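# Stand the fallen nest block upright on the laser marker's worktable

## Task

Set the nest block, which is lying on its side, upright on the worktable belonging to the laser marker. It must stay standing by itself once the robot lets go; a block that only the grippers keep upright does not count.

## Robot and tools

The robot has two arms, left_arm and right_arm. Each has six joints and a parallel gripper. In the shared scene frame the origin sits on the table top midway between the arms, +z points up and +x points out over the table. left_arm is on the +y side. The names left and right are only names; they do not mean the left or right side of a camera image.

execute_actions takes an "actions" list with zero or one entry, plus an optional "pictures" boolean. Pictures come with every result unless you pass false.
- An empty list, {"actions": []}, sends nothing and just returns the current state.
- A move looks like {"rows": [[...]], "steps": n}. It has 1 to 15 rows and n is at most 15, with 15 used if steps is left out. Each step lasts 1/30 s and applies one row. If there are fewer rows than steps, the last row is repeated.
- A wait is {"steps": n} with n up to 300. It counts from the previous result, and your reply time counts toward it.
- A refused call sends nothing to the robot.

Every row holds 14 numbers, even when only one arm moves. The first 7 are for left_arm and the last 7 for right_arm. Each block of 7 runs: waist, shoulder, elbow, wrist pitch, wrist yaw, wrist roll, gripper opening.
- The six joint values are absolute target angles in radians, in the same form that Joint positions prints them. They are not offsets.
- Stated ranges: waist -2.880 to 2.880, shoulder 0.000 to 3.142, elbow 0.000 to 3.019, wrist pitch -1.693 to 1.571, wrist yaw -1.571 to 1.571, wrist roll -2.094 to 2.094.
- A joint's true end may lie up to 0.019 rad either side of the stated one. A call is refused if a target goes more than 0.019 past a stated end and is also further out than the current angle. A target past the true end is clipped to that end, and the result then says "joint sent to its limit". That line may refer to an earlier action. If the line is missing, that does not prove there is more room.
- Opening is an absolute value from -1 (closed) to +1 (fully open, a pad gap of 0.094 m).

Motion limits:
- Each step's target is kept close to the measured angle. The allowed lead is 0.264 rad for the waist, 0.32 for the shoulder, 0.276 for the elbow, 0.33 for wrist pitch, 0.186 for wrist yaw and 0.522 for wrist roll.
- If the targets would put a gripper more than 70 mm from where it is now, they are scaled back toward the current angles.
- Because of these limits, large moves take several calls.
- Between calls the arms keep heading for the last row sent. They stop once everything has almost stopped moving, or once any step is HELD.

Reading results:
- The state line reads `left_arm: …` | `right_arm: …`. It gives each gripper's end_effector_position in metres and end_effector_quat_wxyz, both in the scene frame. The point given lies between the finger pads, about 1 cm behind the tips. The fingers point along the gripper's +z axis and close along its y axis. Printed positions can be off, more so at long reach.
- Joint positions and Joint velocities list, for each arm, the joints (rad, rad/s) and then the pad gap (m, m/s).
- grip_measured is the measured opening on the same -1 to 1 scale you command. Each gripper has its own fixed error of about 1 mm.
- "joint command not followed" means a clearance check altered or blocked that arm's joint targets on some steps. The rest of the row was still carried out.
- HELD marks steps on which your row, or part of it, was not sent.
- MOTOR HOT appears from 85 °C. At 100 °C you get an OVER-TEMPERATURE FAULT: that arm goes limp and drops what it holds.

Gripping: to hold something, keep commanding an opening below grip_measured. About 0.03 below gives a firm hold; a smaller difference gives a lighter one. The pad force tops out at roughly 50 to 62 N. Thin parts under about 2 mm get less force. Holding a load heats the motors, including while you think, so do not hang on longer than you need to. A short tug on a held part, or a push on a loose object, can happen at any time.

zoom_image takes a camera ("cam_high" or "cam_low") and a region [x0, y0, x1, y1] in image pixels. The origin is the top-left corner, and the region can be at most 504x504. It returns a closer view of that camera's latest image. Both cameras give 504x504 images, and their calibration lines (K, distortion, T_world_to_cam) let you map image points to scene coordinates. Expect errors of a few degrees and millimetres.

finished_scene takes {"scene": n} with n being 1 or 2. Before calling it, open the gripper and back away, and confirm the block stands upright on the laser marker's worktable without support. Replying with no tool call ends every remaining scene.

Things to avoid: dropping the block, slamming it down, pushing hard, knocking anything off the table (that is a failure), and letting the arms collide or press on each other (that can end the scene).

Each tool is called after "Call:" as name(argument=value, ...) on one line, values as JSON.

## Session

Call:
execute_actions(actions=[])

Scene clock: 0.00 s of 4200.00 s.
left_arm: end_effector_position=(+0.2891, +0.1861, +0.1244) grip_measured=+1.000 end_effector_quat_wxyz=(+0.139, +0.242, +0.960, -0.020) | right_arm: end_effector_position=(+0.3214, -0.2101, +0.3228) grip_measured=+1.000 end_effector_quat_wxyz=(+0.156, -0.679, +0.717, -0.020)
Joint positions: left_arm=[-0.492  1.168  0.779 -0.899  0.005  0.125  0.094] | right_arm=[-0.189  0.946  1.158 -1.53  -0.19  -1.514  0.094]
Joint velocities: left_arm=[-0.015  0.005 -0.012 -0.002 -0.081 -0.037  0.   ] | right_arm=[ 0.005 -0.005 -0.002 -0.002 -0.051 -0.022  0.   ]
Motor temperatures (°C, as the motors report them): left_arm=[25 26 24 25 24 26] | right_arm=[26 25 27 27 25 23]

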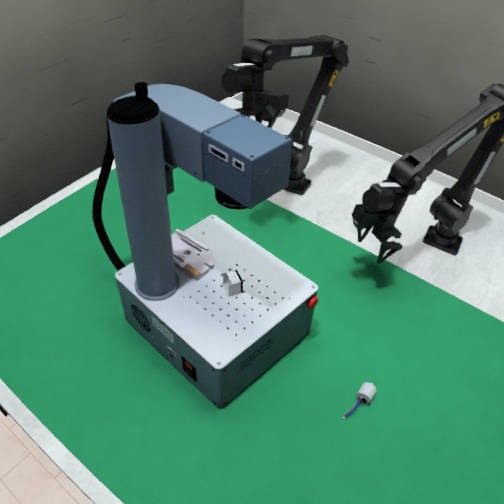

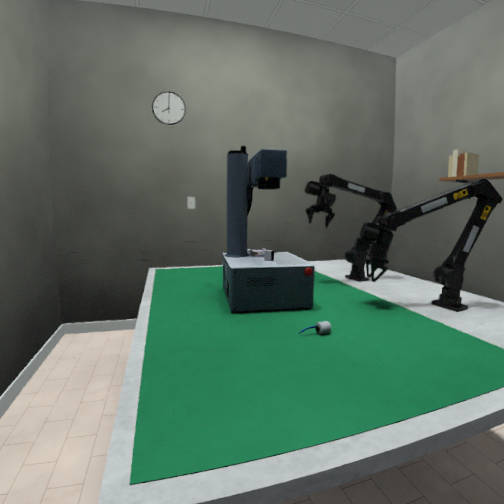

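Call:
zoom_image(camera="cam_high", region=[150, 220, 290, 320])

Region (150, 220, 290, 320) of cam_high's 504x504 image, scaled by 3.600, with more detail than that image has; it fills the top 360 rows of this view, and the rest is white.

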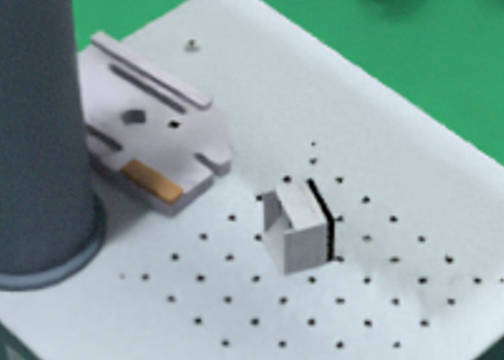

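Call:
execute_actions(actions=[{"rows":[[-0.492,1.5,0.779,-0.899,0,0.125,1,-0.189,0.946,1.158,-1.53,-0.19,-1.514,1]],"steps":15}], pictures=false)

Scene clock: 17.80 s of 4200.00 s.
left_arm: end_effector_position=(+0.2731, +0.1922, +0.0157) grip_measured=+1.000 end_effector_quat_wxyz=(-0.025, +0.246, +0.969, +0.004) | right_arm: end_effector_position=(+0.3214, -0.2101, +0.3228) grip_measured=+1.000 end_effector_quat_wxyz=(+0.156, -0.679, +0.717, -0.020)
Joint positions: left_arm=[-0.496  1.507  0.788 -0.902 -0.002  0.127  0.094] | right_arm=[-0.189  0.946  1.158 -1.53  -0.19  -1.514  0.094]
Joint velocities: left_arm=[-0.015  0.005 -0.002 -0.012 -0.081  0.066  0.   ] | right_arm=[-0.015 -0.005 -0.007 -0.002  0.022 -0.081  0.   ]
Motor temperatures (°C, as the motors report them): left_arm=[25 26 26 25 24 26] | right_arm=[26 25 30 27 25 23]
Steps of this call (steps 1 to 90: nothing new was sent; then 14.30 s passed at rest; steps 91 to 105: all 15 steps of this action). Readings (joint positions):
91: left_arm=[-0.492 1.181 0.779 -0.899 0.005 0.125] | right_arm=[-0.189 0.946 1.158 -1.530 -0.190 -1.514]
92: left_arm=[-0.492 1.211 0.784 -0.899 0.005 0.125] | right_arm=[-0.189 0.946 1.158 -1.530 -0.190 -1.514]
94: left_arm=[-0.492 1.316 0.787 -0.899 0.005 0.125] | right_arm=[-0.189 0.946 1.158 -1.530 -0.190 -1.514]
98: left_arm=[-0.492 1.519 0.783 -0.899 0.001 0.128] | right_arm=[-0.189 0.946 1.158 -1.530 -0.190 -1.514]
105: the state above

Call:
execute_actions(actions=[{"rows":[[-0.492,1.5,1.2,-0.899,0,0.125,1,-0.189,0.946,1.158,-1.53,-0.19,-1.514,1]],"steps":15}], pictures=false)

Scene clock: 24.80 s of 4200.00 s.
left_arm: end_effector_position=(+0.4315, +0.1307, +0.1639) grip_measured=+1.000 end_effector_quat_wxyz=(+0.174, +0.242, +0.954, -0.020) | right_arm: end_effector_position=(+0.3214, -0.2101, +0.3228) grip_measured=+1.000 end_effector_quat_wxyz=(+0.156, -0.679, +0.717, -0.020)
Joint positions: left_arm=[-0.496  1.499  1.183 -0.902 -0.002  0.127  0.094] | right_arm=[-0.189  0.946  1.158 -1.53  -0.19  -1.514  0.094]
Joint velocities: left_arm=[ 0.005 -0.142  0.168  0.007 -0.081  0.037  0.   ] | right_arm=[-0.015 -0.005 -0.012 -0.002  0.007 -0.007  0.   ]
Motor temperatures (°C, as the motors report them): left_arm=[25 26 26 25 24 26] | right_arm=[26 25 30 27 25 23]
Steps of this call (steps 1 to 15: the robot went on to your last target; steps 16 to 90: nothing new was sent; then 3.50 s passed at rest; steps 91 to 105: all 15 steps of this action). Readings (joint positions):
91: left_arm=[-0.496 1.507 0.795 -0.903 -0.002 0.127] | right_arm=[-0.189 0.946 1.158 -1.530 -0.190 -1.514]
92: left_arm=[-0.496 1.508 0.810 -0.904 -0.002 0.127] | right_arm=[-0.189 0.946 1.158 -1.530 -0.190 -1.514]
94: left_arm=[-0.496 1.508 0.861 -0.904 -0.002 0.127] | right_arm=[-0.189 0.946 1.158 -1.530 -0.190 -1.514]
98: left_arm=[-0.496 1.508 0.997 -0.904 -0.002 0.127] | right_arm=[-0.189 0.946 1.158 -1.530 -0.190 -1.514]
105: the state above

Call:
execute_actions(actions=[{"rows":[[-0.5,1.9,1.8,-1.2,0,0.0,1,-0.189,0.946,1.158,-1.53,-0.19,-1.514,1]],"steps":15}])

Scene clock: 41.33 s of 4200.00 s.
left_arm: end_effector_position=(+0.5117, +0.0929, +0.1598) grip_measured=+1.000 end_effector_quat_wxyz=(+0.055, +0.149, +0.987, -0.017) | right_arm: end_effector_position=(+0.3214, -0.2101, +0.3228) grip_measured=+1.000 end_effector_quat_wxyz=(+0.156, -0.679, +0.717, -0.020)
Joint positions: left_arm=[-0.504  1.86   1.676 -1.271  0.009 -0.079  0.094] | right_arm=[-0.189  0.946  1.158 -1.53  -0.19  -1.514  0.094]
Joint velocities: left_arm=[-0.005  0.024 -0.007  0.007 -0.095 -0.066  0.   ] | right_arm=[-0.015  0.005 -0.017  0.007 -0.022 -0.037  0.   ]
Motor temperatures (°C, as the motors report them): left_arm=[25 26 27 25 24 26] | right_arm=[26 25 30 27 25 23]
Steps of this call (steps 1 to 15: the robot went on to your last target; steps 16 to 90: nothing new was sent; then 13.03 s passed at rest; steps 91 to 105: all 15 steps of this action). Readings (joint positions):
91: left_arm=[-0.496 1.509 1.209 -0.947 -0.002 0.113] | right_arm=[-0.189 0.946 1.158 -1.530 -0.190 -1.514]
92: left_arm=[-0.496 1.550 1.269 -1.035 -0.002 0.096] | right_arm=[-0.189 0.946 1.158 -1.530 -0.190 -1.514]
94: left_arm=[-0.496 1.667 1.403 -1.111 -0.002 0.074] | right_arm=[-0.189 0.946 1.158 -1.530 -0.190 -1.514]
98: left_arm=[-0.502 1.849 1.638 -1.243 -0.008 -0.027] | right_arm=[-0.189 0.946 1.158 -1.530 -0.190 -1.514]
105: the state above

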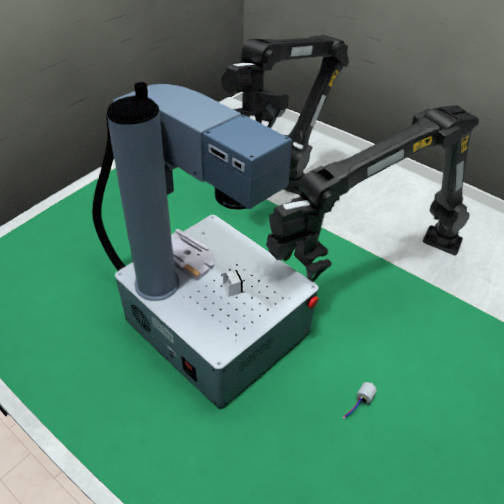

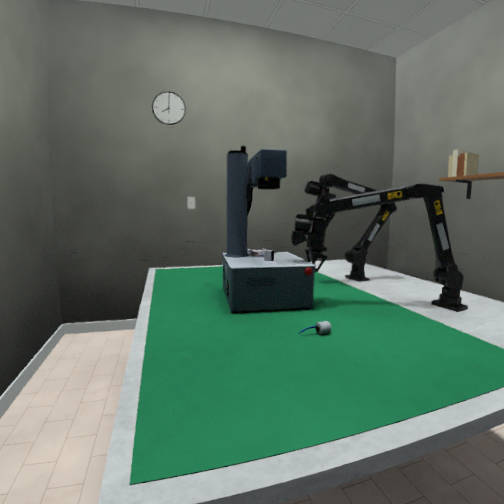

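Call:
execute_actions(actions=[{"rows":[[-0.5,1.65,1.68,-1.4,0,0.0,1,-0.189,0.946,1.158,-1.53,-0.19,-1.514,1]],"steps":15}])

Scene clock: 44.60 s of 4200.00 s.
left_arm: end_effector_position=(+0.4608, +0.1140, +0.2976) grip_measured=+1.000 end_effector_quat_wxyz=(+0.127, +0.179, +0.975, -0.027) | right_arm: end_effector_position=(+0.3214, -0.2101, +0.3228) grip_measured=+1.000 end_effector_quat_wxyz=(+0.156, -0.679, +0.717, -0.020)
Joint positions: left_arm=[-0.504  1.597  1.67  -1.383  0.003 -0.015  0.094] | right_arm=[-0.189  0.946  1.158 -1.53  -0.19  -1.514  0.094]
Joint velocities: left_arm=[-0.005  0.005  0.002 -0.002 -0.051  0.037  0.   ] | right_arm=[-0.015  0.005 -0.022  0.002  0.022 -0.022  0.   ]
Motor temperatures (°C, as the motors report them): left_arm=[25 27 29 25 24 26] | right_arm=[26 25 30 27 25 23]
Steps of this call (steps 1 to 15: the robot went on to your last target; steps 16 to 83: nothing new was sent; steps 84 to 98: all 15 steps of this action). Readings (joint positions):
84: left_arm=[-0.504 1.855 1.675 -1.283 0.009 -0.079] | right_arm=[-0.189 0.946 1.158 -1.530 -0.190 -1.514]
85: left_arm=[-0.504 1.848 1.672 -1.299 0.008 -0.072] | right_arm=[-0.189 0.946 1.158 -1.530 -0.190 -1.514]
87: left_arm=[-0.504 1.815 1.670 -1.330 0.006 -0.060] | right_arm=[-0.189 0.946 1.158 -1.530 -0.190 -1.514]
91: left_arm=[-0.504 1.710 1.670 -1.370 0.004 -0.034] | right_arm=[-0.189 0.946 1.158 -1.530 -0.190 -1.514]
98: the state above

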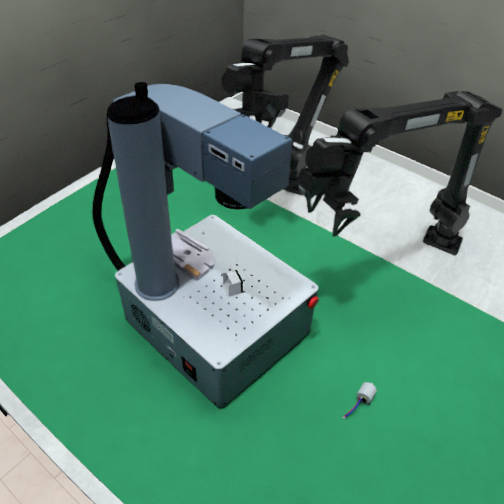

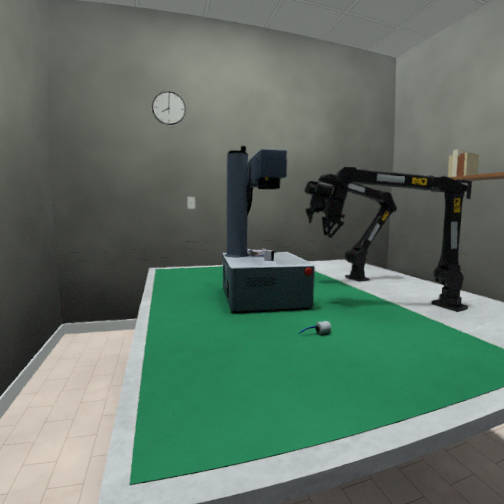

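Call:
execute_actions(actions=[{"rows":[[-0.5,1.79,1.5,-0.41,0,0.0,1,-0.189,0.946,1.158,-1.53,-0.19,-1.514,1]],"steps":15}])

Scene clock: 50.33 s of 4200.00 s.
left_arm: end_effector_position=(+0.6229, +0.0508, +0.2090) grip_measured=+1.000 end_effector_quat_wxyz=(+0.392, +0.168, +0.901, -0.075) | right_arm: end_effector_position=(+0.3214, -0.2101, +0.3228) grip_measured=+1.000 end_effector_quat_wxyz=(+0.156, -0.679, +0.717, -0.020)
Joint positions: left_arm=[-0.504  1.793  1.505 -0.462 -0.003 -0.008  0.094] | right_arm=[-0.189  0.946  1.158 -1.53  -0.19  -1.514  0.094]
Joint velocities: left_arm=[-0.015  0.005 -0.022  0.457  0.051 -0.022  0.   ] | right_arm=[-0.005 -0.015 -0.002  0.002  0.022  0.037  0.   ]
Motor temperatures (°C, as the motors report them): left_arm=[25 27 29 25 24 26] | right_arm=[26 25 30 27 25 23]
Steps of this call (steps 1 to 30: the robot went on to your last target; steps 31 to 90: nothing new was sent; then 2.23 s passed at rest; steps 91 to 105: all 15 steps of this action). Readings (joint positions):
91: left_arm=[-0.504 1.629 1.660 -1.363 0.003 -0.010] | right_arm=[-0.189 0.946 1.158 -1.530 -0.190 -1.514]
92: left_arm=[-0.504 1.627 1.645 -1.317 0.003 -0.010] | right_arm=[-0.189 0.946 1.158 -1.530 -0.190 -1.514]
94: left_arm=[-0.504 1.638 1.610 -1.223 0.003 -0.010] | right_arm=[-0.189 0.946 1.158 -1.530 -0.190 -1.514]
98: left_arm=[-0.504 1.693 1.545 -0.975 0.003 -0.010] | right_arm=[-0.189 0.946 1.158 -1.530 -0.190 -1.514]
105: the state above

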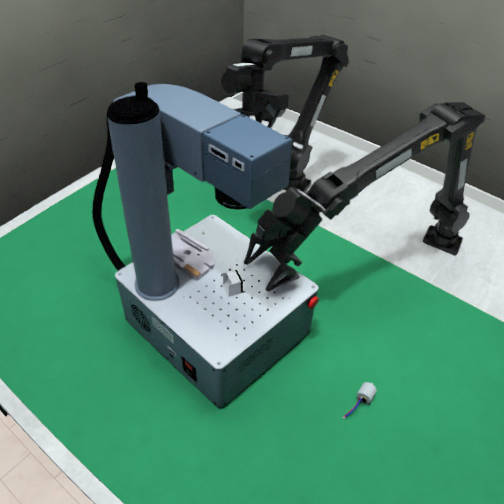

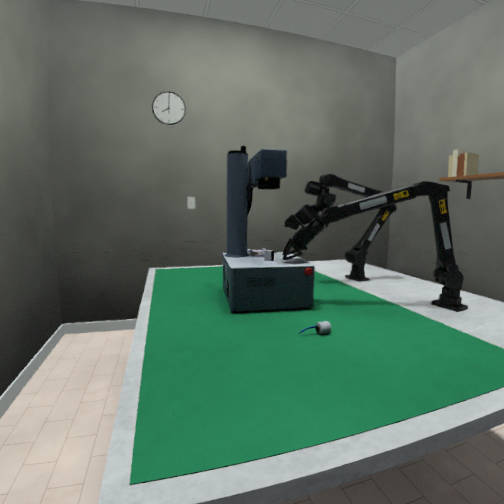

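Call:
execute_actions(actions=[{"rows":[[-0.58,2.03,1.85,-0.52,0,0.0,1,-0.189,0.946,1.158,-1.53,-0.19,-1.514,1]],"steps":15}])

Scene clock: 65.20 s of 4200.00 s.
left_arm: end_effector_position=(+0.6773, -0.0474, +0.2124) grip_measured=+1.000 end_effector_quat_wxyz=(+0.412, +0.206, +0.882, -0.098) | right_arm: end_effector_position=(+0.3214, -0.2101, +0.3228) grip_measured=+1.000 end_effector_quat_wxyz=(+0.156, -0.679, +0.717, -0.020)
Joint positions: left_arm=[-0.592  2.01   1.816 -0.502 -0.002 -0.007  0.094] | right_arm=[-0.189  0.946  1.158 -1.53  -0.19  -1.514  0.094]
Joint velocities: left_arm=[ 0.005 -0.005 -0.012 -0.012  0.051  0.066  0.   ] | right_arm=[ 0.005 -0.005  0.012 -0.007 -0.007 -0.022  0.   ]
Motor temperatures (°C, as the motors report them): left_arm=[25 28 28 25 24 26] | right_arm=[26 25 30 27 25 23]
Steps of this call (steps 1 to 30: the robot went on to your last target; steps 31 to 90: nothing new was sent; then 11.37 s passed at rest; steps 91 to 105: all 15 steps of this action). Readings (joint positions):
91: left_arm=[-0.506 1.800 1.519 -0.444 -0.003 -0.008] | right_arm=[-0.189 0.946 1.158 -1.530 -0.190 -1.514]
92: left_arm=[-0.509 1.824 1.562 -0.464 -0.003 -0.008] | right_arm=[-0.189 0.946 1.158 -1.530 -0.190 -1.514]
94: left_arm=[-0.523 1.897 1.677 -0.482 -0.003 -0.008] | right_arm=[-0.189 0.946 1.158 -1.530 -0.190 -1.514]
98: left_arm=[-0.562 1.999 1.816 -0.487 -0.004 -0.007] | right_arm=[-0.189 0.946 1.158 -1.530 -0.190 -1.514]
105: the state above

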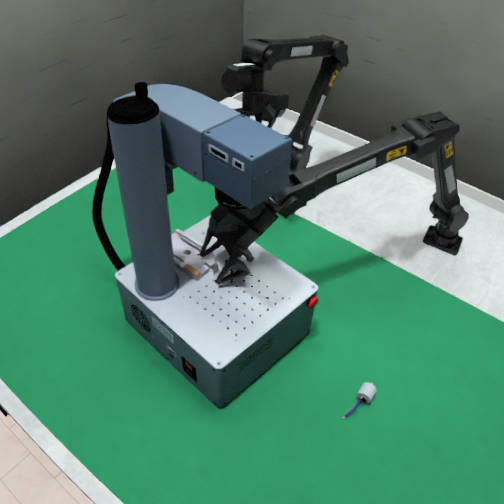

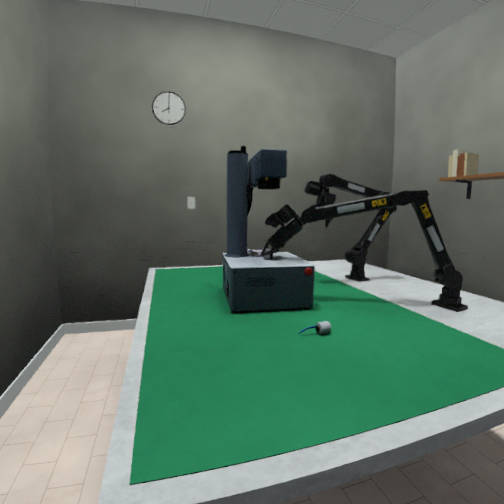

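Call:
zoom_image(camera="cam_high", region=[150, 200, 310, 320])

Call:
zoom_image(camera="cam_low", region=[210, 200, 330, 280])

Region (150, 200, 310, 320) of cam_high's 504x504 image, scaled by 3.150, with more detail than that image has; it fills the top 378 rows of this view, and the rest is white.

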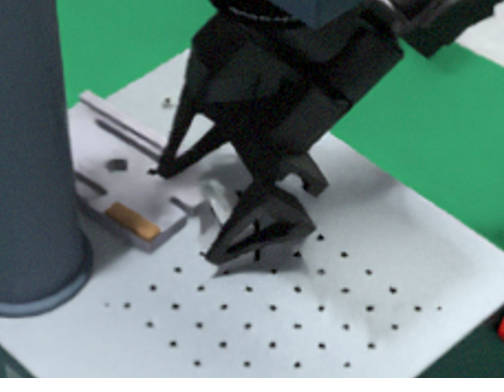

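Region (210, 200, 330, 280) of cam_low's 504x504 image, scaled by 4.200, with more detail than that image has.

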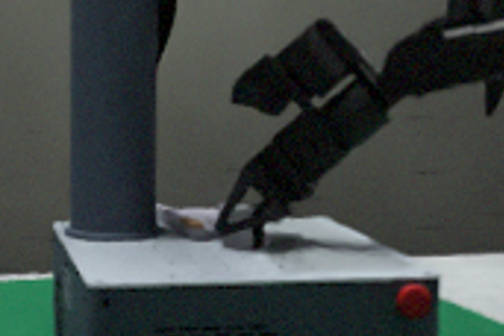

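Call:
execute_actions(actions=[{"rows":[[-0.59,1.93,1.82,-0.5,0,0.0,1,-0.189,0.946,1.158,-1.53,-0.19,-1.514,1],[-0.59,1.93,1.82,-0.5,0,0.0,1,-0.189,0.946,1.158,-1.53,-0.19,-1.514,1],[-0.59,1.93,1.82,-0.5,0,0.0,1,-0.189,0.946,1.158,-1.53,-0.19,-1.514,1],[-0.59,1.93,1.82,-0.5,0,0.0,1,-0.189,0.946,1.158,-1.53,-0.19,-1.514,1],[-0.59,1.93,1.82,-0.5,0,0.0,1,-0.189,0.946,1.158,-1.53,-0.19,-1.514,1],[-0.59,1.93,1.82,-0.5,0,0.0,1,-0.189,0.946,1.158,-1.53,-0.19,-1.514,1],[-0.59,1.93,1.82,-0.5,0,0.0,1,-0.189,0.946,1.158,-1.53,-0.19,-1.514,1],[-0.535,1.93,1.82,-0.5,0,0.0,1,-0.189,0.946,1.158,-1.53,-0.19,-1.514,1]],"steps":15}])

Scene clock: 73.37 s of 4200.00 s.
left_arm: end_effector_position=(+0.6840, -0.0052, +0.2861) grip_measured=+1.000 end_effector_quat_wxyz=(+0.455, +0.179, +0.867, -0.097) | right_arm: end_effector_position=(+0.3214, -0.2101, +0.3228) grip_measured=+1.000 end_effector_quat_wxyz=(+0.156, -0.679, +0.717, -0.020)
Joint positions: left_arm=[-0.54   1.914  1.813 -0.502 -0.001 -0.007  0.094] | right_arm=[-0.189  0.946  1.158 -1.53  -0.19  -1.514  0.094]
Joint velocities: left_arm=[ 0.181 -0.015  0.022 -0.007  0.022 -0.081  0.   ] | right_arm=[-0.015 -0.005 -0.007 -0.002 -0.007 -0.007  0.   ]
Motor temperatures (°C, as the motors report them): left_arm=[25 28 29 25 24 26] | right_arm=[26 25 30 27 25 23]
Steps of this call (steps 1 to 15: the robot went on to your last target; steps 16 to 90: nothing new was sent; then 4.67 s passed at rest; steps 91 to 105: all 15 steps of this action). Readings (joint positions):
91: left_arm=[-0.586 2.007 1.816 -0.502 -0.002 -0.007] | right_arm=[-0.189 0.946 1.158 -1.530 -0.190 -1.514]
92: left_arm=[-0.586 2.003 1.813 -0.502 -0.002 -0.007] | right_arm=[-0.189 0.946 1.158 -1.530 -0.190 -1.514]
94: left_arm=[-0.586 1.988 1.813 -0.502 -0.002 -0.007] | right_arm=[-0.189 0.946 1.158 -1.530 -0.190 -1.514]
98: left_arm=[-0.584 1.946 1.813 -0.502 -0.001 -0.007] | right_arm=[-0.189 0.946 1.158 -1.530 -0.190 -1.514]
105: the state above

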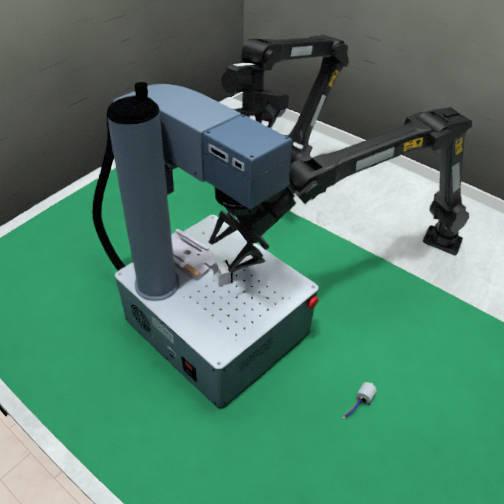

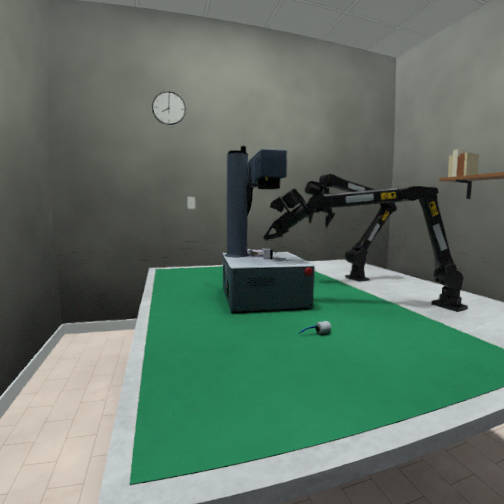

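Call:
zoom_image(camera="cam_high", region=[150, 200, 310, 320])

Region (150, 200, 310, 320) of cam_high's 504x504 image, scaled by 3.150, with more detail than that image has; it fills the top 378 rows of this view, and the rest is white.

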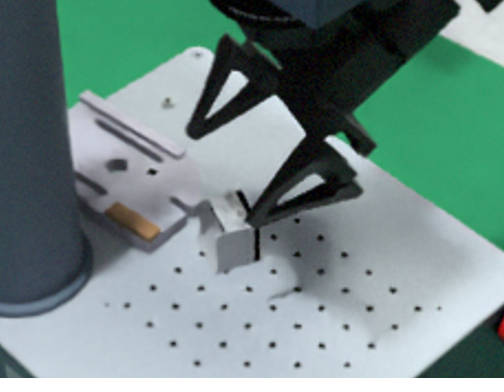

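Call:
execute_actions(actions=[{"rows":[[-0.54,2.0,1.82,-0.5,0,0.0,1,-0.189,0.946,1.158,-1.53,-0.19,-1.514,1]],"steps":15}])

Call:
zoom_image(camera="cam_high", region=[150, 200, 310, 320])

Scene clock: 81.87 s of 4200.00 s.
left_arm: end_effector_position=(+0.6940, -0.0033, +0.2359) grip_measured=+1.000 end_effector_quat_wxyz=(+0.427, +0.179, +0.882, -0.089) | right_arm: end_effector_position=(+0.3214, -0.2101, +0.3228) grip_measured=+1.000 end_effector_quat_wxyz=(+0.156, -0.679, +0.717, -0.020)
Joint positions: left_arm=[-0.533  1.979  1.813 -0.502 -0.001 -0.007  0.094] | right_arm=[-0.189  0.946  1.158 -1.53  -0.19  -1.514  0.094]
Joint velocities: left_arm=[-0.005  0.005  0.007  0.007  0.007 -0.007  0.   ] | right_arm=[ 0.005 -0.005  0.002  0.007 -0.007  0.007  0.   ]
Motor temperatures (°C, as the motors report them): left_arm=[25 28 29 25 24 26] | right_arm=[26 25 30 27 25 23]
Steps of this call (steps 1 to 30: the robot went on to your last target; steps 31 to 90: nothing new was sent; then 5.00 s passed at rest; steps 91 to 105: all 15 steps of this action). Readings (joint positions):
91: left_arm=[-0.529 1.917 1.813 -0.502 -0.001 -0.007] | right_arm=[-0.189 0.946 1.158 -1.530 -0.190 -1.514]
92: left_arm=[-0.529 1.920 1.813 -0.502 -0.001 -0.007] | right_arm=[-0.189 0.946 1.158 -1.530 -0.190 -1.514]
94: left_arm=[-0.530 1.931 1.813 -0.502 -0.001 -0.007] | right_arm=[-0.189 0.946 1.158 -1.530 -0.190 -1.514]
98: left_arm=[-0.532 1.962 1.813 -0.502 -0.001 -0.007] | right_arm=[-0.189 0.946 1.158 -1.530 -0.190 -1.514]
105: the state above

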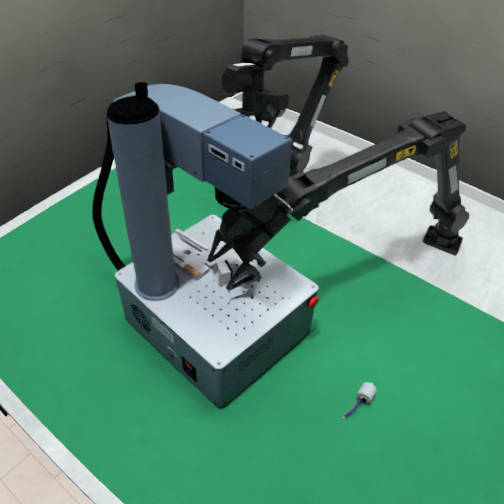

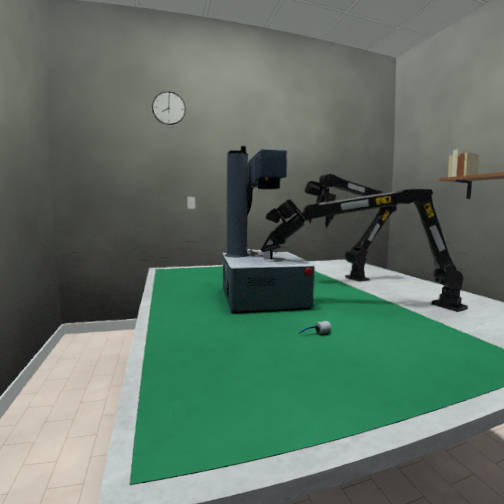

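Region (150, 200, 310, 320) of cam_high's 504x504 image, scaled by 3.150, with more detail than that image has; it fills the top 378 rows of this view, and the rest is white.

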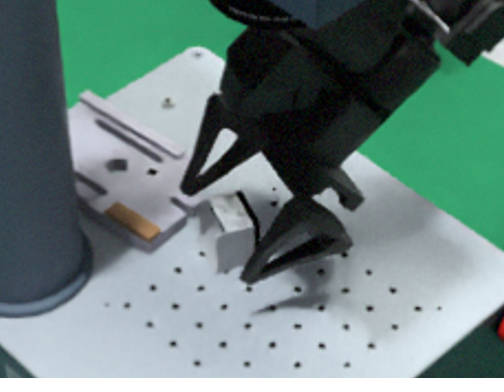

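Call:
execute_actions(actions=[{"rows":[[-0.54,2.06,1.87,-0.55,0,0.0,1,-0.189,0.946,1.158,-1.53,-0.19,-1.514,1]],"steps":15}])

Call:
zoom_image(camera="cam_high", region=[150, 200, 310, 320])

Scene clock: 85.83 s of 4200.00 s.
left_arm: end_effector_position=(+0.6969, -0.0052, +0.2006) grip_measured=+1.000 end_effector_quat_wxyz=(+0.400, +0.183, +0.894, -0.082) | right_arm: end_effector_position=(+0.3214, -0.2101, +0.3228) grip_measured=+1.000 end_effector_quat_wxyz=(+0.156, -0.679, +0.717, -0.020)
Joint positions: left_arm=[-0.534  2.028  1.829 -0.531 -0.002 -0.003  0.094] | right_arm=[-0.189  0.946  1.158 -1.53  -0.19  -1.514  0.094]
Joint velocities: left_arm=[-0.005  0.005 -0.012  0.012  0.037  0.022  0.   ] | right_arm=[ 0.015 -0.024 -0.017  0.007 -0.007 -0.051  0.   ]
Motor temperatures (°C, as the motors report them): left_arm=[25 29 29 25 24 26] | right_arm=[26 25 31 27 25 23]
Steps of this call (steps 1 to 15: the robot went on to your last target; steps 16 to 90: nothing new was sent; then 0.47 s passed at rest; steps 91 to 105: all 15 steps of this action). Readings (joint positions):
91: left_arm=[-0.533 1.981 1.815 -0.507 -0.001 -0.007] | right_arm=[-0.189 0.946 1.158 -1.530 -0.190 -1.514]
92: left_arm=[-0.533 1.986 1.821 -0.515 -0.001 -0.007] | right_arm=[-0.189 0.946 1.158 -1.530 -0.190 -1.514]
94: left_arm=[-0.533 1.997 1.828 -0.523 -0.001 -0.007] | right_arm=[-0.189 0.946 1.158 -1.530 -0.190 -1.514]
98: left_arm=[-0.533 2.020 1.828 -0.530 -0.001 -0.007] | right_arm=[-0.189 0.946 1.158 -1.530 -0.190 -1.514]
105: the state above

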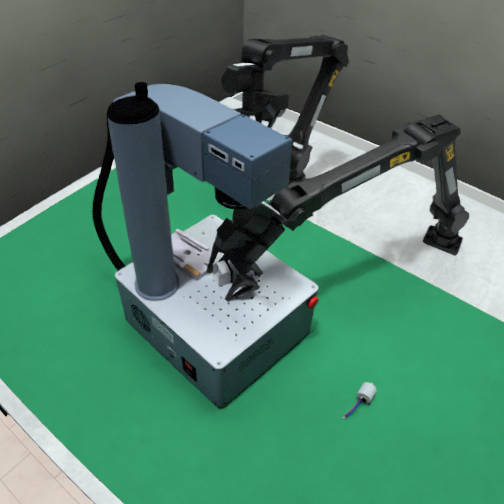

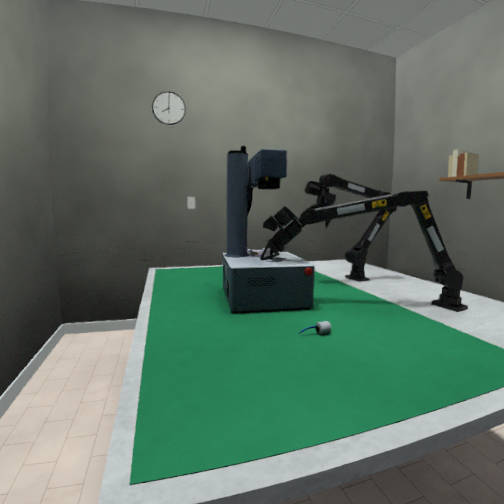

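Region (150, 200, 310, 320) of cam_high's 504x504 image, scaled by 3.150, with more detail than that image has; it fills the top 378 rows of this view, and the rest is white.

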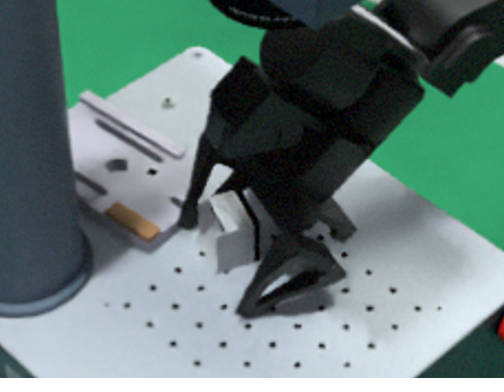

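Close.

Call:
execute_actions(actions=[{"rows":[[-0.534,2.03,1.83,-0.53,0,0.0,-1,-0.189,0.946,1.158,-1.53,-0.19,-1.514,1]],"steps":15}])

Call:
zoom_image(camera="cam_high", region=[150, 200, 310, 320])

Scene clock: 88.90 s of 4200.00 s.
left_arm: end_effector_position=(+0.6968, -0.0055, +0.2006) grip_measured=-0.163 end_effector_quat_wxyz=(+0.399, +0.184, +0.894, -0.083) | right_arm: end_effector_position=(+0.3214, -0.2101, +0.3228) grip_measured=+1.000 end_effector_quat_wxyz=(+0.156, -0.679, +0.717, -0.020)
Joint positions: left_arm=[-0.534  2.028  1.829 -0.531 -0.001 -0.003  0.039] | right_arm=[-0.189  0.946  1.158 -1.53  -0.19  -1.514  0.094]
Joint velocities: left_arm=[ 0.005  0.015  0.002  0.002  0.007 -0.037 -0.001] | right_arm=[-0.015  0.005 -0.012 -0.002  0.037 -0.066  0.   ]
Motor temperatures (°C, as the motors report them): left_arm=[25 29 30 25 24 26] | right_arm=[26 25 31 27 25 23]
Steps of this call (steps 1 to 15: the robot went on to your last target; steps 16 to 77: nothing new was sent; steps 78 to 92: all 15 steps of this action). Readings (joint positions):
78: left_arm=[-0.534 2.028 1.829 -0.531 -0.002 -0.003] | right_arm=[-0.189 0.946 1.158 -1.530 -0.190 -1.514]
79: left_arm=[-0.534 2.028 1.829 -0.531 -0.001 -0.003] | right_arm=[-0.189 0.946 1.158 -1.530 -0.190 -1.514]
81: left_arm=[-0.534 2.028 1.829 -0.531 0.001 -0.003] | right_arm=[-0.189 0.946 1.158 -1.530 -0.190 -1.514]
85: left_arm=[-0.534 2.028 1.829 -0.531 -0.001 -0.003] | right_arm=[-0.189 0.946 1.158 -1.530 -0.190 -1.514]
92: the state above

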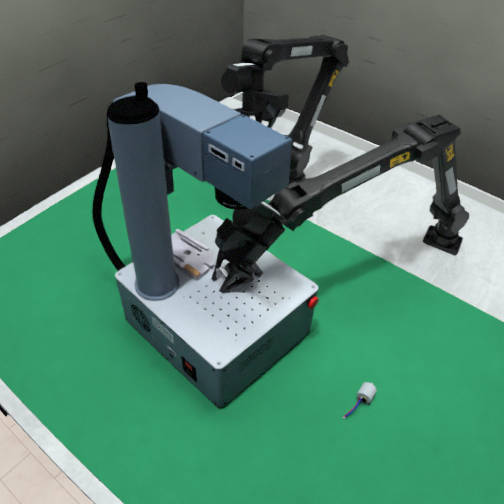

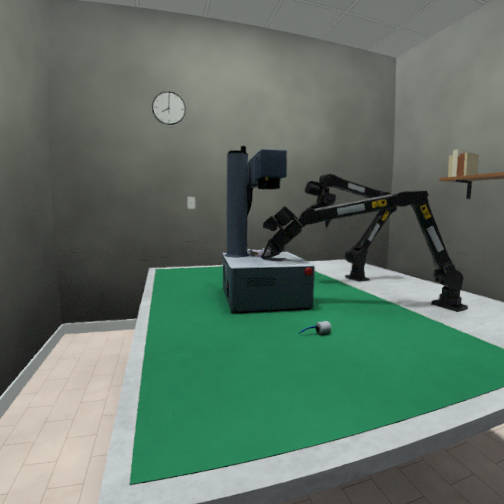

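Region (150, 200, 310, 320) of cam_high's 504x504 image, scaled by 3.150, with more detail than that image has; it fills the top 378 rows of this view, and the rest is white.

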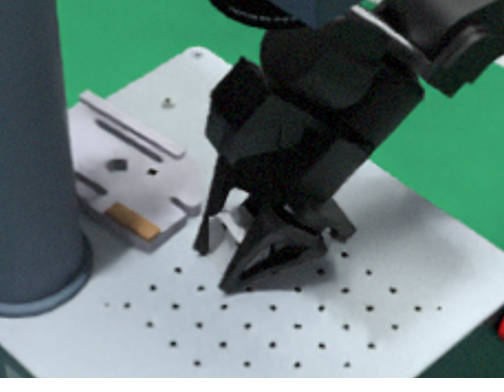

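Call:
execute_actions(actions=[{"rows":[[-0.534,1.9,1.7,-0.4,0,0.0,-1,-0.189,0.946,1.158,-1.53,-0.19,-1.514,1]],"steps":15}], pictures=false)

Call:
execute_actions(actions=[{"rows":[[-0.534,2.12,1.25,1.47,0,0.0,-1,-0.189,0.946,1.158,-1.53,-0.19,-1.514,1]],"steps":15}])

Scene clock: 100.53 s of 4200.00 s.
left_arm: end_effector_position=(+0.6732, +0.0048, +0.2448) grip_measured=-0.163 end_effector_quat_wxyz=(+0.444, +0.179, +0.873, -0.092) | right_arm: end_effector_position=(+0.3214, -0.2101, +0.3228) grip_measured=+1.000 end_effector_quat_wxyz=(+0.156, -0.679, +0.717, -0.020)
Joint positions: left_arm=[-0.534  1.901  1.698 -0.426 -0.001 -0.003  0.039] | right_arm=[-0.189  0.946  1.158 -1.53  -0.19  -1.514  0.094]
Joint velocities: left_arm=[-0.015 -0.015 -0.002 -0.017 -0.007 -0.066 -0.   ] | right_arm=[-0.005  0.015  0.007 -0.002  0.022  0.007  0.   ]
Motor temperatures (°C, as the motors report them): left_arm=[25 29 29 25 24 26] | right_arm=[26 25 31 27 25 23]
Steps of this call (steps 1 to 15: the robot went on to your last target; steps 16 to 90: nothing new was sent; then 8.13 s passed at rest; steps 91 to 105: all 15 steps of this action). Readings (joint positions):
91: left_arm=[-0.534 2.020 1.811 -0.508 -0.001 -0.003] | right_arm=[-0.189 0.946 1.158 -1.530 -0.190 -1.514]
92: left_arm=[-0.534 1.998 1.770 -0.466 -0.001 -0.003] | right_arm=[-0.189 0.946 1.158 -1.530 -0.190 -1.514]
94: left_arm=[-0.534 1.957 1.712 -0.448 -0.001 -0.003] | right_arm=[-0.189 0.946 1.158 -1.530 -0.190 -1.514]
98: left_arm=[-0.534 1.918 1.698 -0.434 -0.001 -0.003] | right_arm=[-0.189 0.946 1.158 -1.530 -0.190 -1.514]
105: the state above

Scene clock: 101.03 s of 4200.00 s.
left_arm: end_effector_position=(+0.6720, +0.0055, +0.2027) grip_measured=-0.163 end_effector_quat_wxyz=(+0.542, +0.170, +0.815, -0.111) | right_arm: end_effector_position=(+0.3214, -0.2101, +0.3228) grip_measured=+1.000 end_effector_quat_wxyz=(+0.156, -0.679, +0.717, -0.020)
Joint positions: left_arm=[-0.534  1.906  1.452  0.057 -0.002  0.003  0.039] | right_arm=[-0.189  0.946  1.158 -1.53  -0.19  -1.514  0.094]
Joint velocities: left_arm=[-0.015 -0.015 -0.413  1.175 -0.007  0.066 -0.   ] | right_arm=[ 0.005 -0.005 -0.007 -0.007  0.037  0.051  0.   ]
Motor temperatures (°C, as the motors report them): left_arm=[25 29 29 25 24 26] | right_arm=[26 25 31 27 25 23]
Steps of this call (steps 1 to 15: all 15 steps of this action). Readings (joint positions):
1: left_arm=[-0.534 1.903 1.688 -0.412 -0.001 -0.003] | right_arm=[-0.189 0.946 1.158 -1.530 -0.190 -1.514]
2: left_arm=[-0.534 1.902 1.671 -0.382 -0.001 -0.003] | right_arm=[-0.189 0.946 1.158 -1.530 -0.190 -1.514]
4: left_arm=[-0.534 1.905 1.630 -0.331 -0.001 -0.003] | right_arm=[-0.189 0.946 1.158 -1.530 -0.190 -1.514]
8: left_arm=[-0.534 1.913 1.551 -0.204 -0.001 0.000] | right_arm=[-0.189 0.946 1.158 -1.530 -0.190 -1.514]
15: the state above

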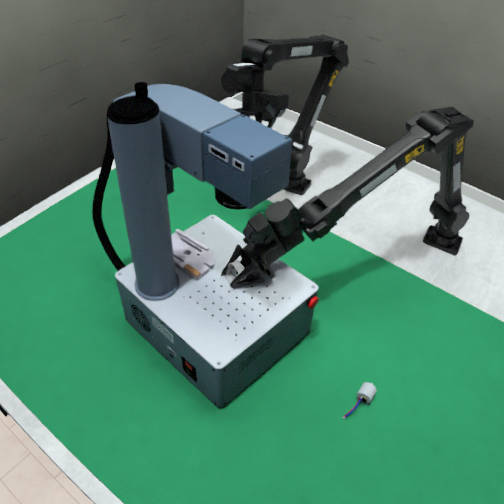

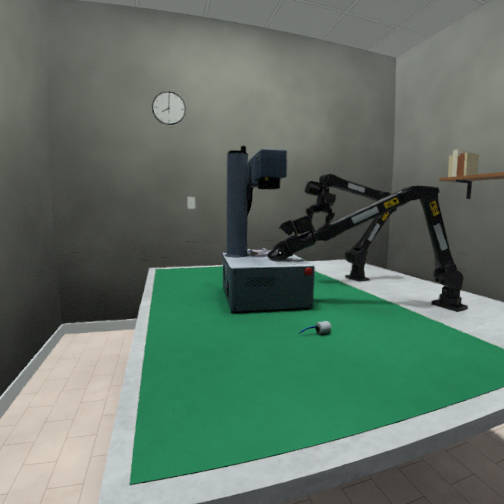

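Call:
execute_actions(actions=[{"rows":[[-0.534,2.12,1.25,1.47,0,0.0,-1,-0.189,0.946,1.158,-1.53,-0.19,-1.514,1]],"steps":15}])

Scene clock: 104.17 s of 4200.00 s.
left_arm: end_effector_position=(+0.6216, +0.0272, +0.2903) grip_measured=-0.163 end_effector_quat_wxyz=(+0.872, +0.094, +0.447, -0.176) | right_arm: end_effector_position=(+0.3214, -0.2101, +0.3228) grip_measured=+1.000 end_effector_quat_wxyz=(+0.156, -0.679, +0.717, -0.020)
Joint positions: left_arm=[-0.534  2.082  1.257  1.447 -0.001  0.01   0.039] | right_arm=[-0.189  0.946  1.158 -1.53  -0.19  -1.514  0.094]
Joint velocities: left_arm=[-0.005  0.005  0.007  0.017 -0.095  0.022  0.002] | right_arm=[-0.005 -0.005 -0.002 -0.017 -0.022 -0.007  0.   ]
Motor temperatures (°C, as the motors report them): left_arm=[25 29 29 25 24 26] | right_arm=[26 25 31 27 25 23]
Steps of this call (steps 1 to 45: the robot went on to your last target; steps 46 to 79: nothing new was sent; steps 80 to 94: all 15 steps of this action). Readings (joint positions):
80: left_arm=[-0.534 2.082 1.257 1.447 -0.001 0.010] | right_arm=[-0.189 0.946 1.158 -1.530 -0.190 -1.514]
81: left_arm=[-0.534 2.082 1.257 1.447 -0.001 0.010] | right_arm=[-0.189 0.946 1.158 -1.530 -0.190 -1.514]
83: left_arm=[-0.534 2.082 1.257 1.447 -0.001 0.010] | right_arm=[-0.189 0.946 1.158 -1.530 -0.190 -1.514]
87: left_arm=[-0.534 2.082 1.257 1.447 -0.001 0.010] | right_arm=[-0.189 0.946 1.158 -1.530 -0.190 -1.514]
94: the state above

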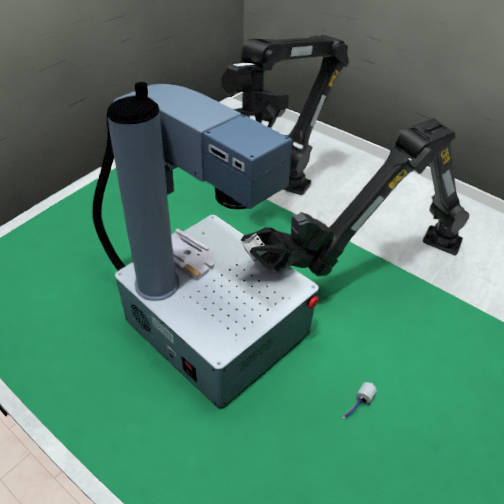

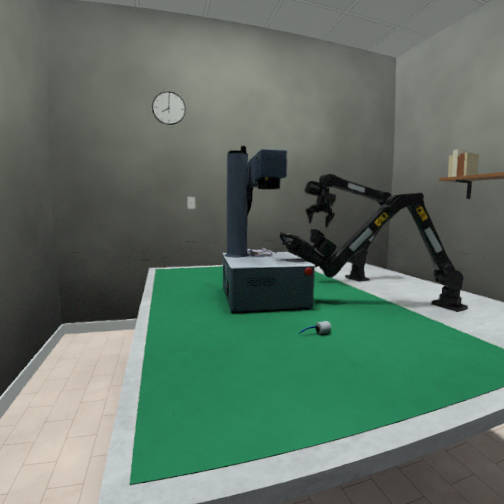

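Call:
execute_actions(actions=[{"rows":[[-0.534,2.2,1.26,1.57,0,0.0,-1,-0.189,0.946,1.158,-1.53,-0.19,-1.514,1]],"steps":15}])

Call:
zoom_image(camera="cam_low", region=[210, 200, 330, 280])

Scene clock: 110.90 s of 4200.00 s.
left_arm: end_effector_position=(+0.6101, +0.0320, +0.2972) grip_measured=-0.163 end_effector_quat_wxyz=(+0.893, +0.085, +0.403, -0.180) | right_arm: end_effector_position=(+0.3214, -0.2101, +0.3228) grip_measured=+1.000 end_effector_quat_wxyz=(+0.156, -0.679, +0.717, -0.020)
Joint positions: left_arm=[-0.534  2.111  1.266  1.567 -0.001  0.01   0.039] | right_arm=[-0.189  0.946  1.158 -1.53  -0.19  -1.514  0.094]
Joint velocities: left_arm=[ 0.005 -0.005  0.012 -0.017  0.022 -0.037  0.001] | right_arm=[ 0.005 -0.005  0.022  0.007  0.022  0.051  0.   ]
Motor temperatures (°C, as the motors report them): left_arm=[25 29 28 25 24 26] | right_arm=[26 25 31 27 25 23]
Steps of this call (steps 1 to 15: the robot went on to your last target; steps 16 to 100: nothing new was sent; then 2.90 s passed at rest; steps 101 to 115: all 15 steps of this action). Readings (joint positions):
101: left_arm=[-0.534 2.091 1.257 1.482 -0.001 0.010] | right_arm=[-0.189 0.946 1.158 -1.530 -0.190 -1.514]
102: left_arm=[-0.534 2.098 1.260 1.514 -0.001 0.010] | right_arm=[-0.189 0.946 1.158 -1.530 -0.190 -1.514]
104: left_arm=[-0.534 2.108 1.264 1.553 -0.001 0.010] | right_arm=[-0.189 0.946 1.158 -1.530 -0.190 -1.514]
108: left_arm=[-0.534 2.110 1.266 1.567 -0.001 0.010] | right_arm=[-0.189 0.946 1.158 -1.530 -0.190 -1.514]
115: the state above

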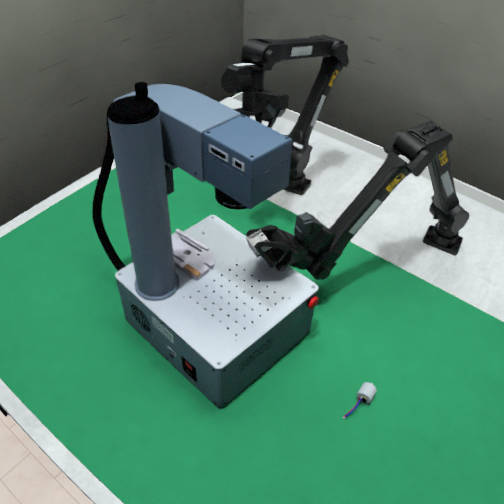

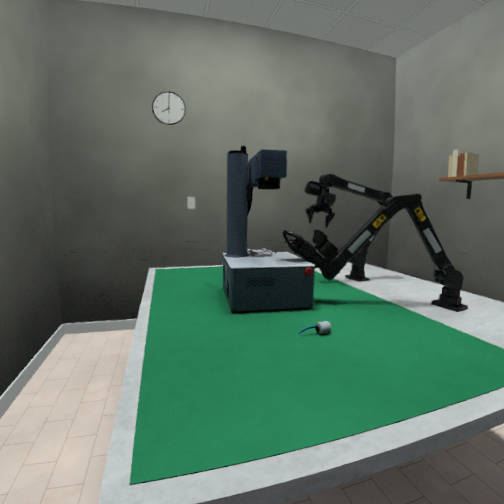

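Region (210, 200, 330, 280) of cam_low's 504x504 image, scaled by 4.200, with more detail than that image has.

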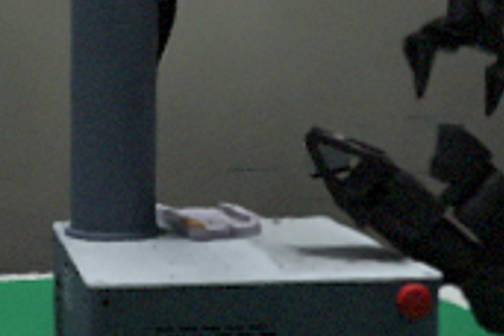

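Call:
execute_actions(actions=[{"rows":[[-0.534,2.1,1.266,1.3,0,0.0,-1,-0.189,0.946,1.158,-1.53,-0.19,-1.514,1]],"steps":15}])

Call:
zoom_image(camera="cam_low", region=[210, 200, 330, 280])

Scene clock: 116.43 s of 4200.00 s.
left_arm: end_effector_position=(+0.6320, +0.0226, +0.2799) grip_measured=-0.163 end_effector_quat_wxyz=(+0.850, +0.102, +0.487, -0.171) | right_arm: end_effector_position=(+0.3214, -0.2101, +0.3228) grip_measured=+1.000 end_effector_quat_wxyz=(+0.156, -0.679, +0.717, -0.020)
Joint positions: left_arm=[-0.534  2.063  1.255  1.338 -0.003  0.01   0.039] | right_arm=[-0.189  0.946  1.158 -1.53  -0.19  -1.514  0.094]
Joint velocities: left_arm=[-0.005 -0.005 -0.007 -0.012 -0.022 -0.037 -0.   ] | right_arm=[-0.005 -0.005  0.002 -0.022 -0.051 -0.051  0.   ]
Motor temperatures (°C, as the motors report them): left_arm=[25 29 28 25 24 26] | right_arm=[26 25 31 27 25 23]
Steps of this call (steps 1 to 15: the robot went on to your last target; steps 16 to 90: nothing new was sent; then 2.03 s passed at rest; steps 91 to 105: all 15 steps of this action). Readings (joint positions):
91: left_arm=[-0.534 2.105 1.266 1.537 -0.001 0.010] | right_arm=[-0.189 0.946 1.158 -1.530 -0.190 -1.514]
92: left_arm=[-0.534 2.090 1.264 1.465 -0.002 0.010] | right_arm=[-0.189 0.946 1.158 -1.530 -0.190 -1.514]
94: left_arm=[-0.534 2.071 1.257 1.376 -0.003 0.010] | right_arm=[-0.189 0.946 1.158 -1.530 -0.190 -1.514]
98: left_arm=[-0.534 2.064 1.255 1.340 -0.003 0.010] | right_arm=[-0.189 0.946 1.158 -1.530 -0.190 -1.514]
105: the state above

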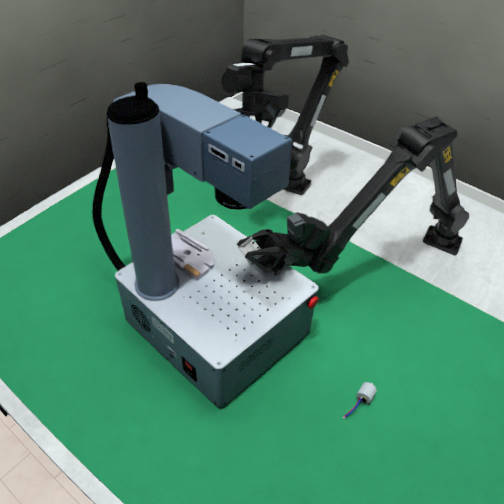

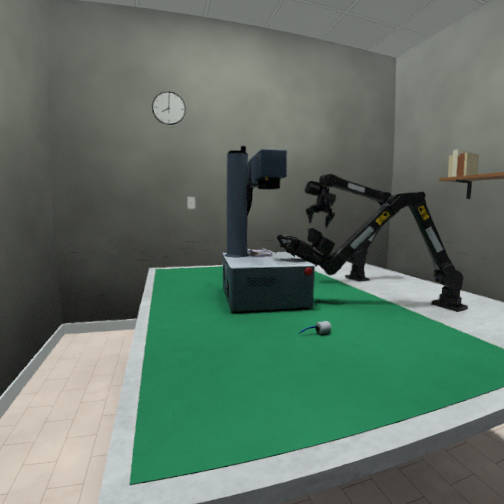

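Region (210, 200, 330, 280) of cam_low's 504x504 image, scaled by 4.200, with more detail than that image has.

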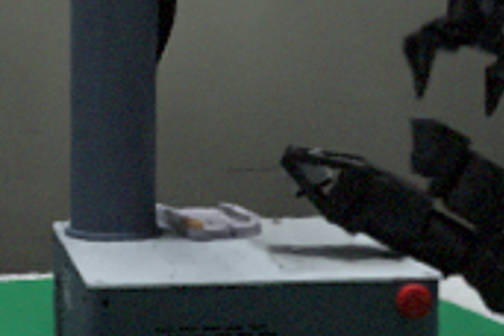

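Call:
execute_actions(actions=[{"rows":[[-0.534,2.063,1.255,1.338,0,0.0,1,-0.189,0.946,1.158,-1.53,-0.19,-1.514,1]],"steps":15}])

Call:
zoom_image(camera="cam_high", region=[190, 200, 330, 300])

Scene clock: 124.07 s of 4200.00 s.
left_arm: end_effector_position=(+0.6314, +0.0228, +0.2809) grip_measured=+1.000 end_effector_quat_wxyz=(+0.851, +0.102, +0.486, -0.172) | right_arm: end_effector_position=(+0.3214, -0.2101, +0.3228) grip_measured=+1.000 end_effector_quat_wxyz=(+0.156, -0.679, +0.717, -0.020)
Joint positions: left_arm=[-0.534  2.061  1.254  1.338 -0.002  0.009  0.094] | right_arm=[-0.189  0.946  1.158 -1.53  -0.19  -1.514  0.094]
Joint velocities: left_arm=[ 0.005 -0.005  0.002 -0.002 -0.051 -0.037  0.   ] | right_arm=[ 0.005 -0.015 -0.007 -0.007  0.007  0.007  0.   ]
Motor temperatures (°C, as the motors report them): left_arm=[25 29 28 25 24 26] | right_arm=[26 25 31 27 25 23]
Steps of this call (steps 1 to 15: the robot went on to your last target; steps 16 to 90: nothing new was sent; then 4.13 s passed at rest; steps 91 to 105: all 15 steps of this action). Readings (joint positions):
91: left_arm=[-0.534 2.061 1.254 1.338 -0.003 0.010] | right_arm=[-0.189 0.946 1.158 -1.530 -0.190 -1.514]
92: left_arm=[-0.534 2.061 1.254 1.338 -0.003 0.010] | right_arm=[-0.189 0.946 1.158 -1.530 -0.190 -1.514]
94: left_arm=[-0.534 2.061 1.254 1.338 -0.003 0.010] | right_arm=[-0.189 0.946 1.158 -1.530 -0.190 -1.514]
98: left_arm=[-0.534 2.061 1.254 1.338 -0.002 0.009] | right_arm=[-0.189 0.946 1.158 -1.530 -0.190 -1.514]
105: the state above

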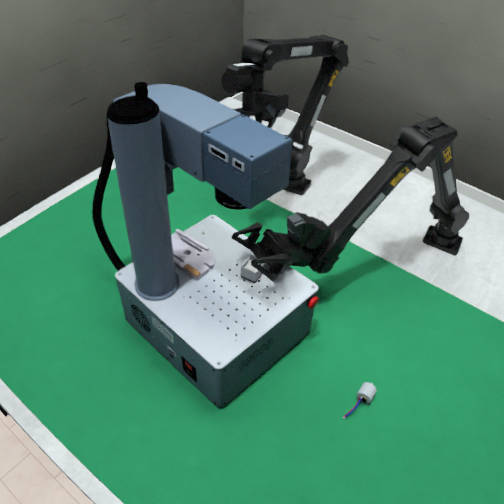

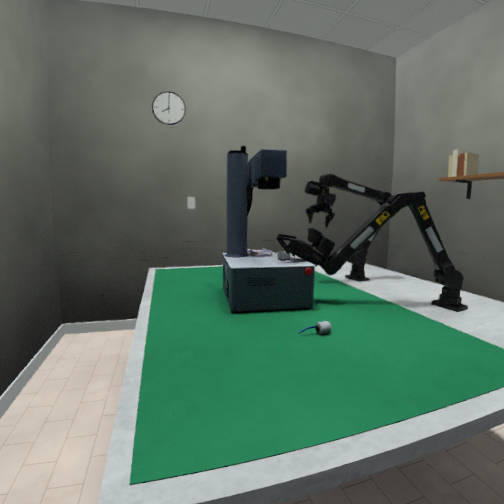

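Region (190, 200, 330, 300) of cam_high's 504x504 image, scaled by 3.600, with more detail than that image has; it fills the top 360 rows of this view, and the rest is white.

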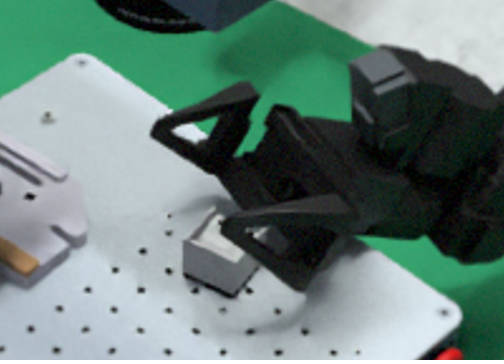

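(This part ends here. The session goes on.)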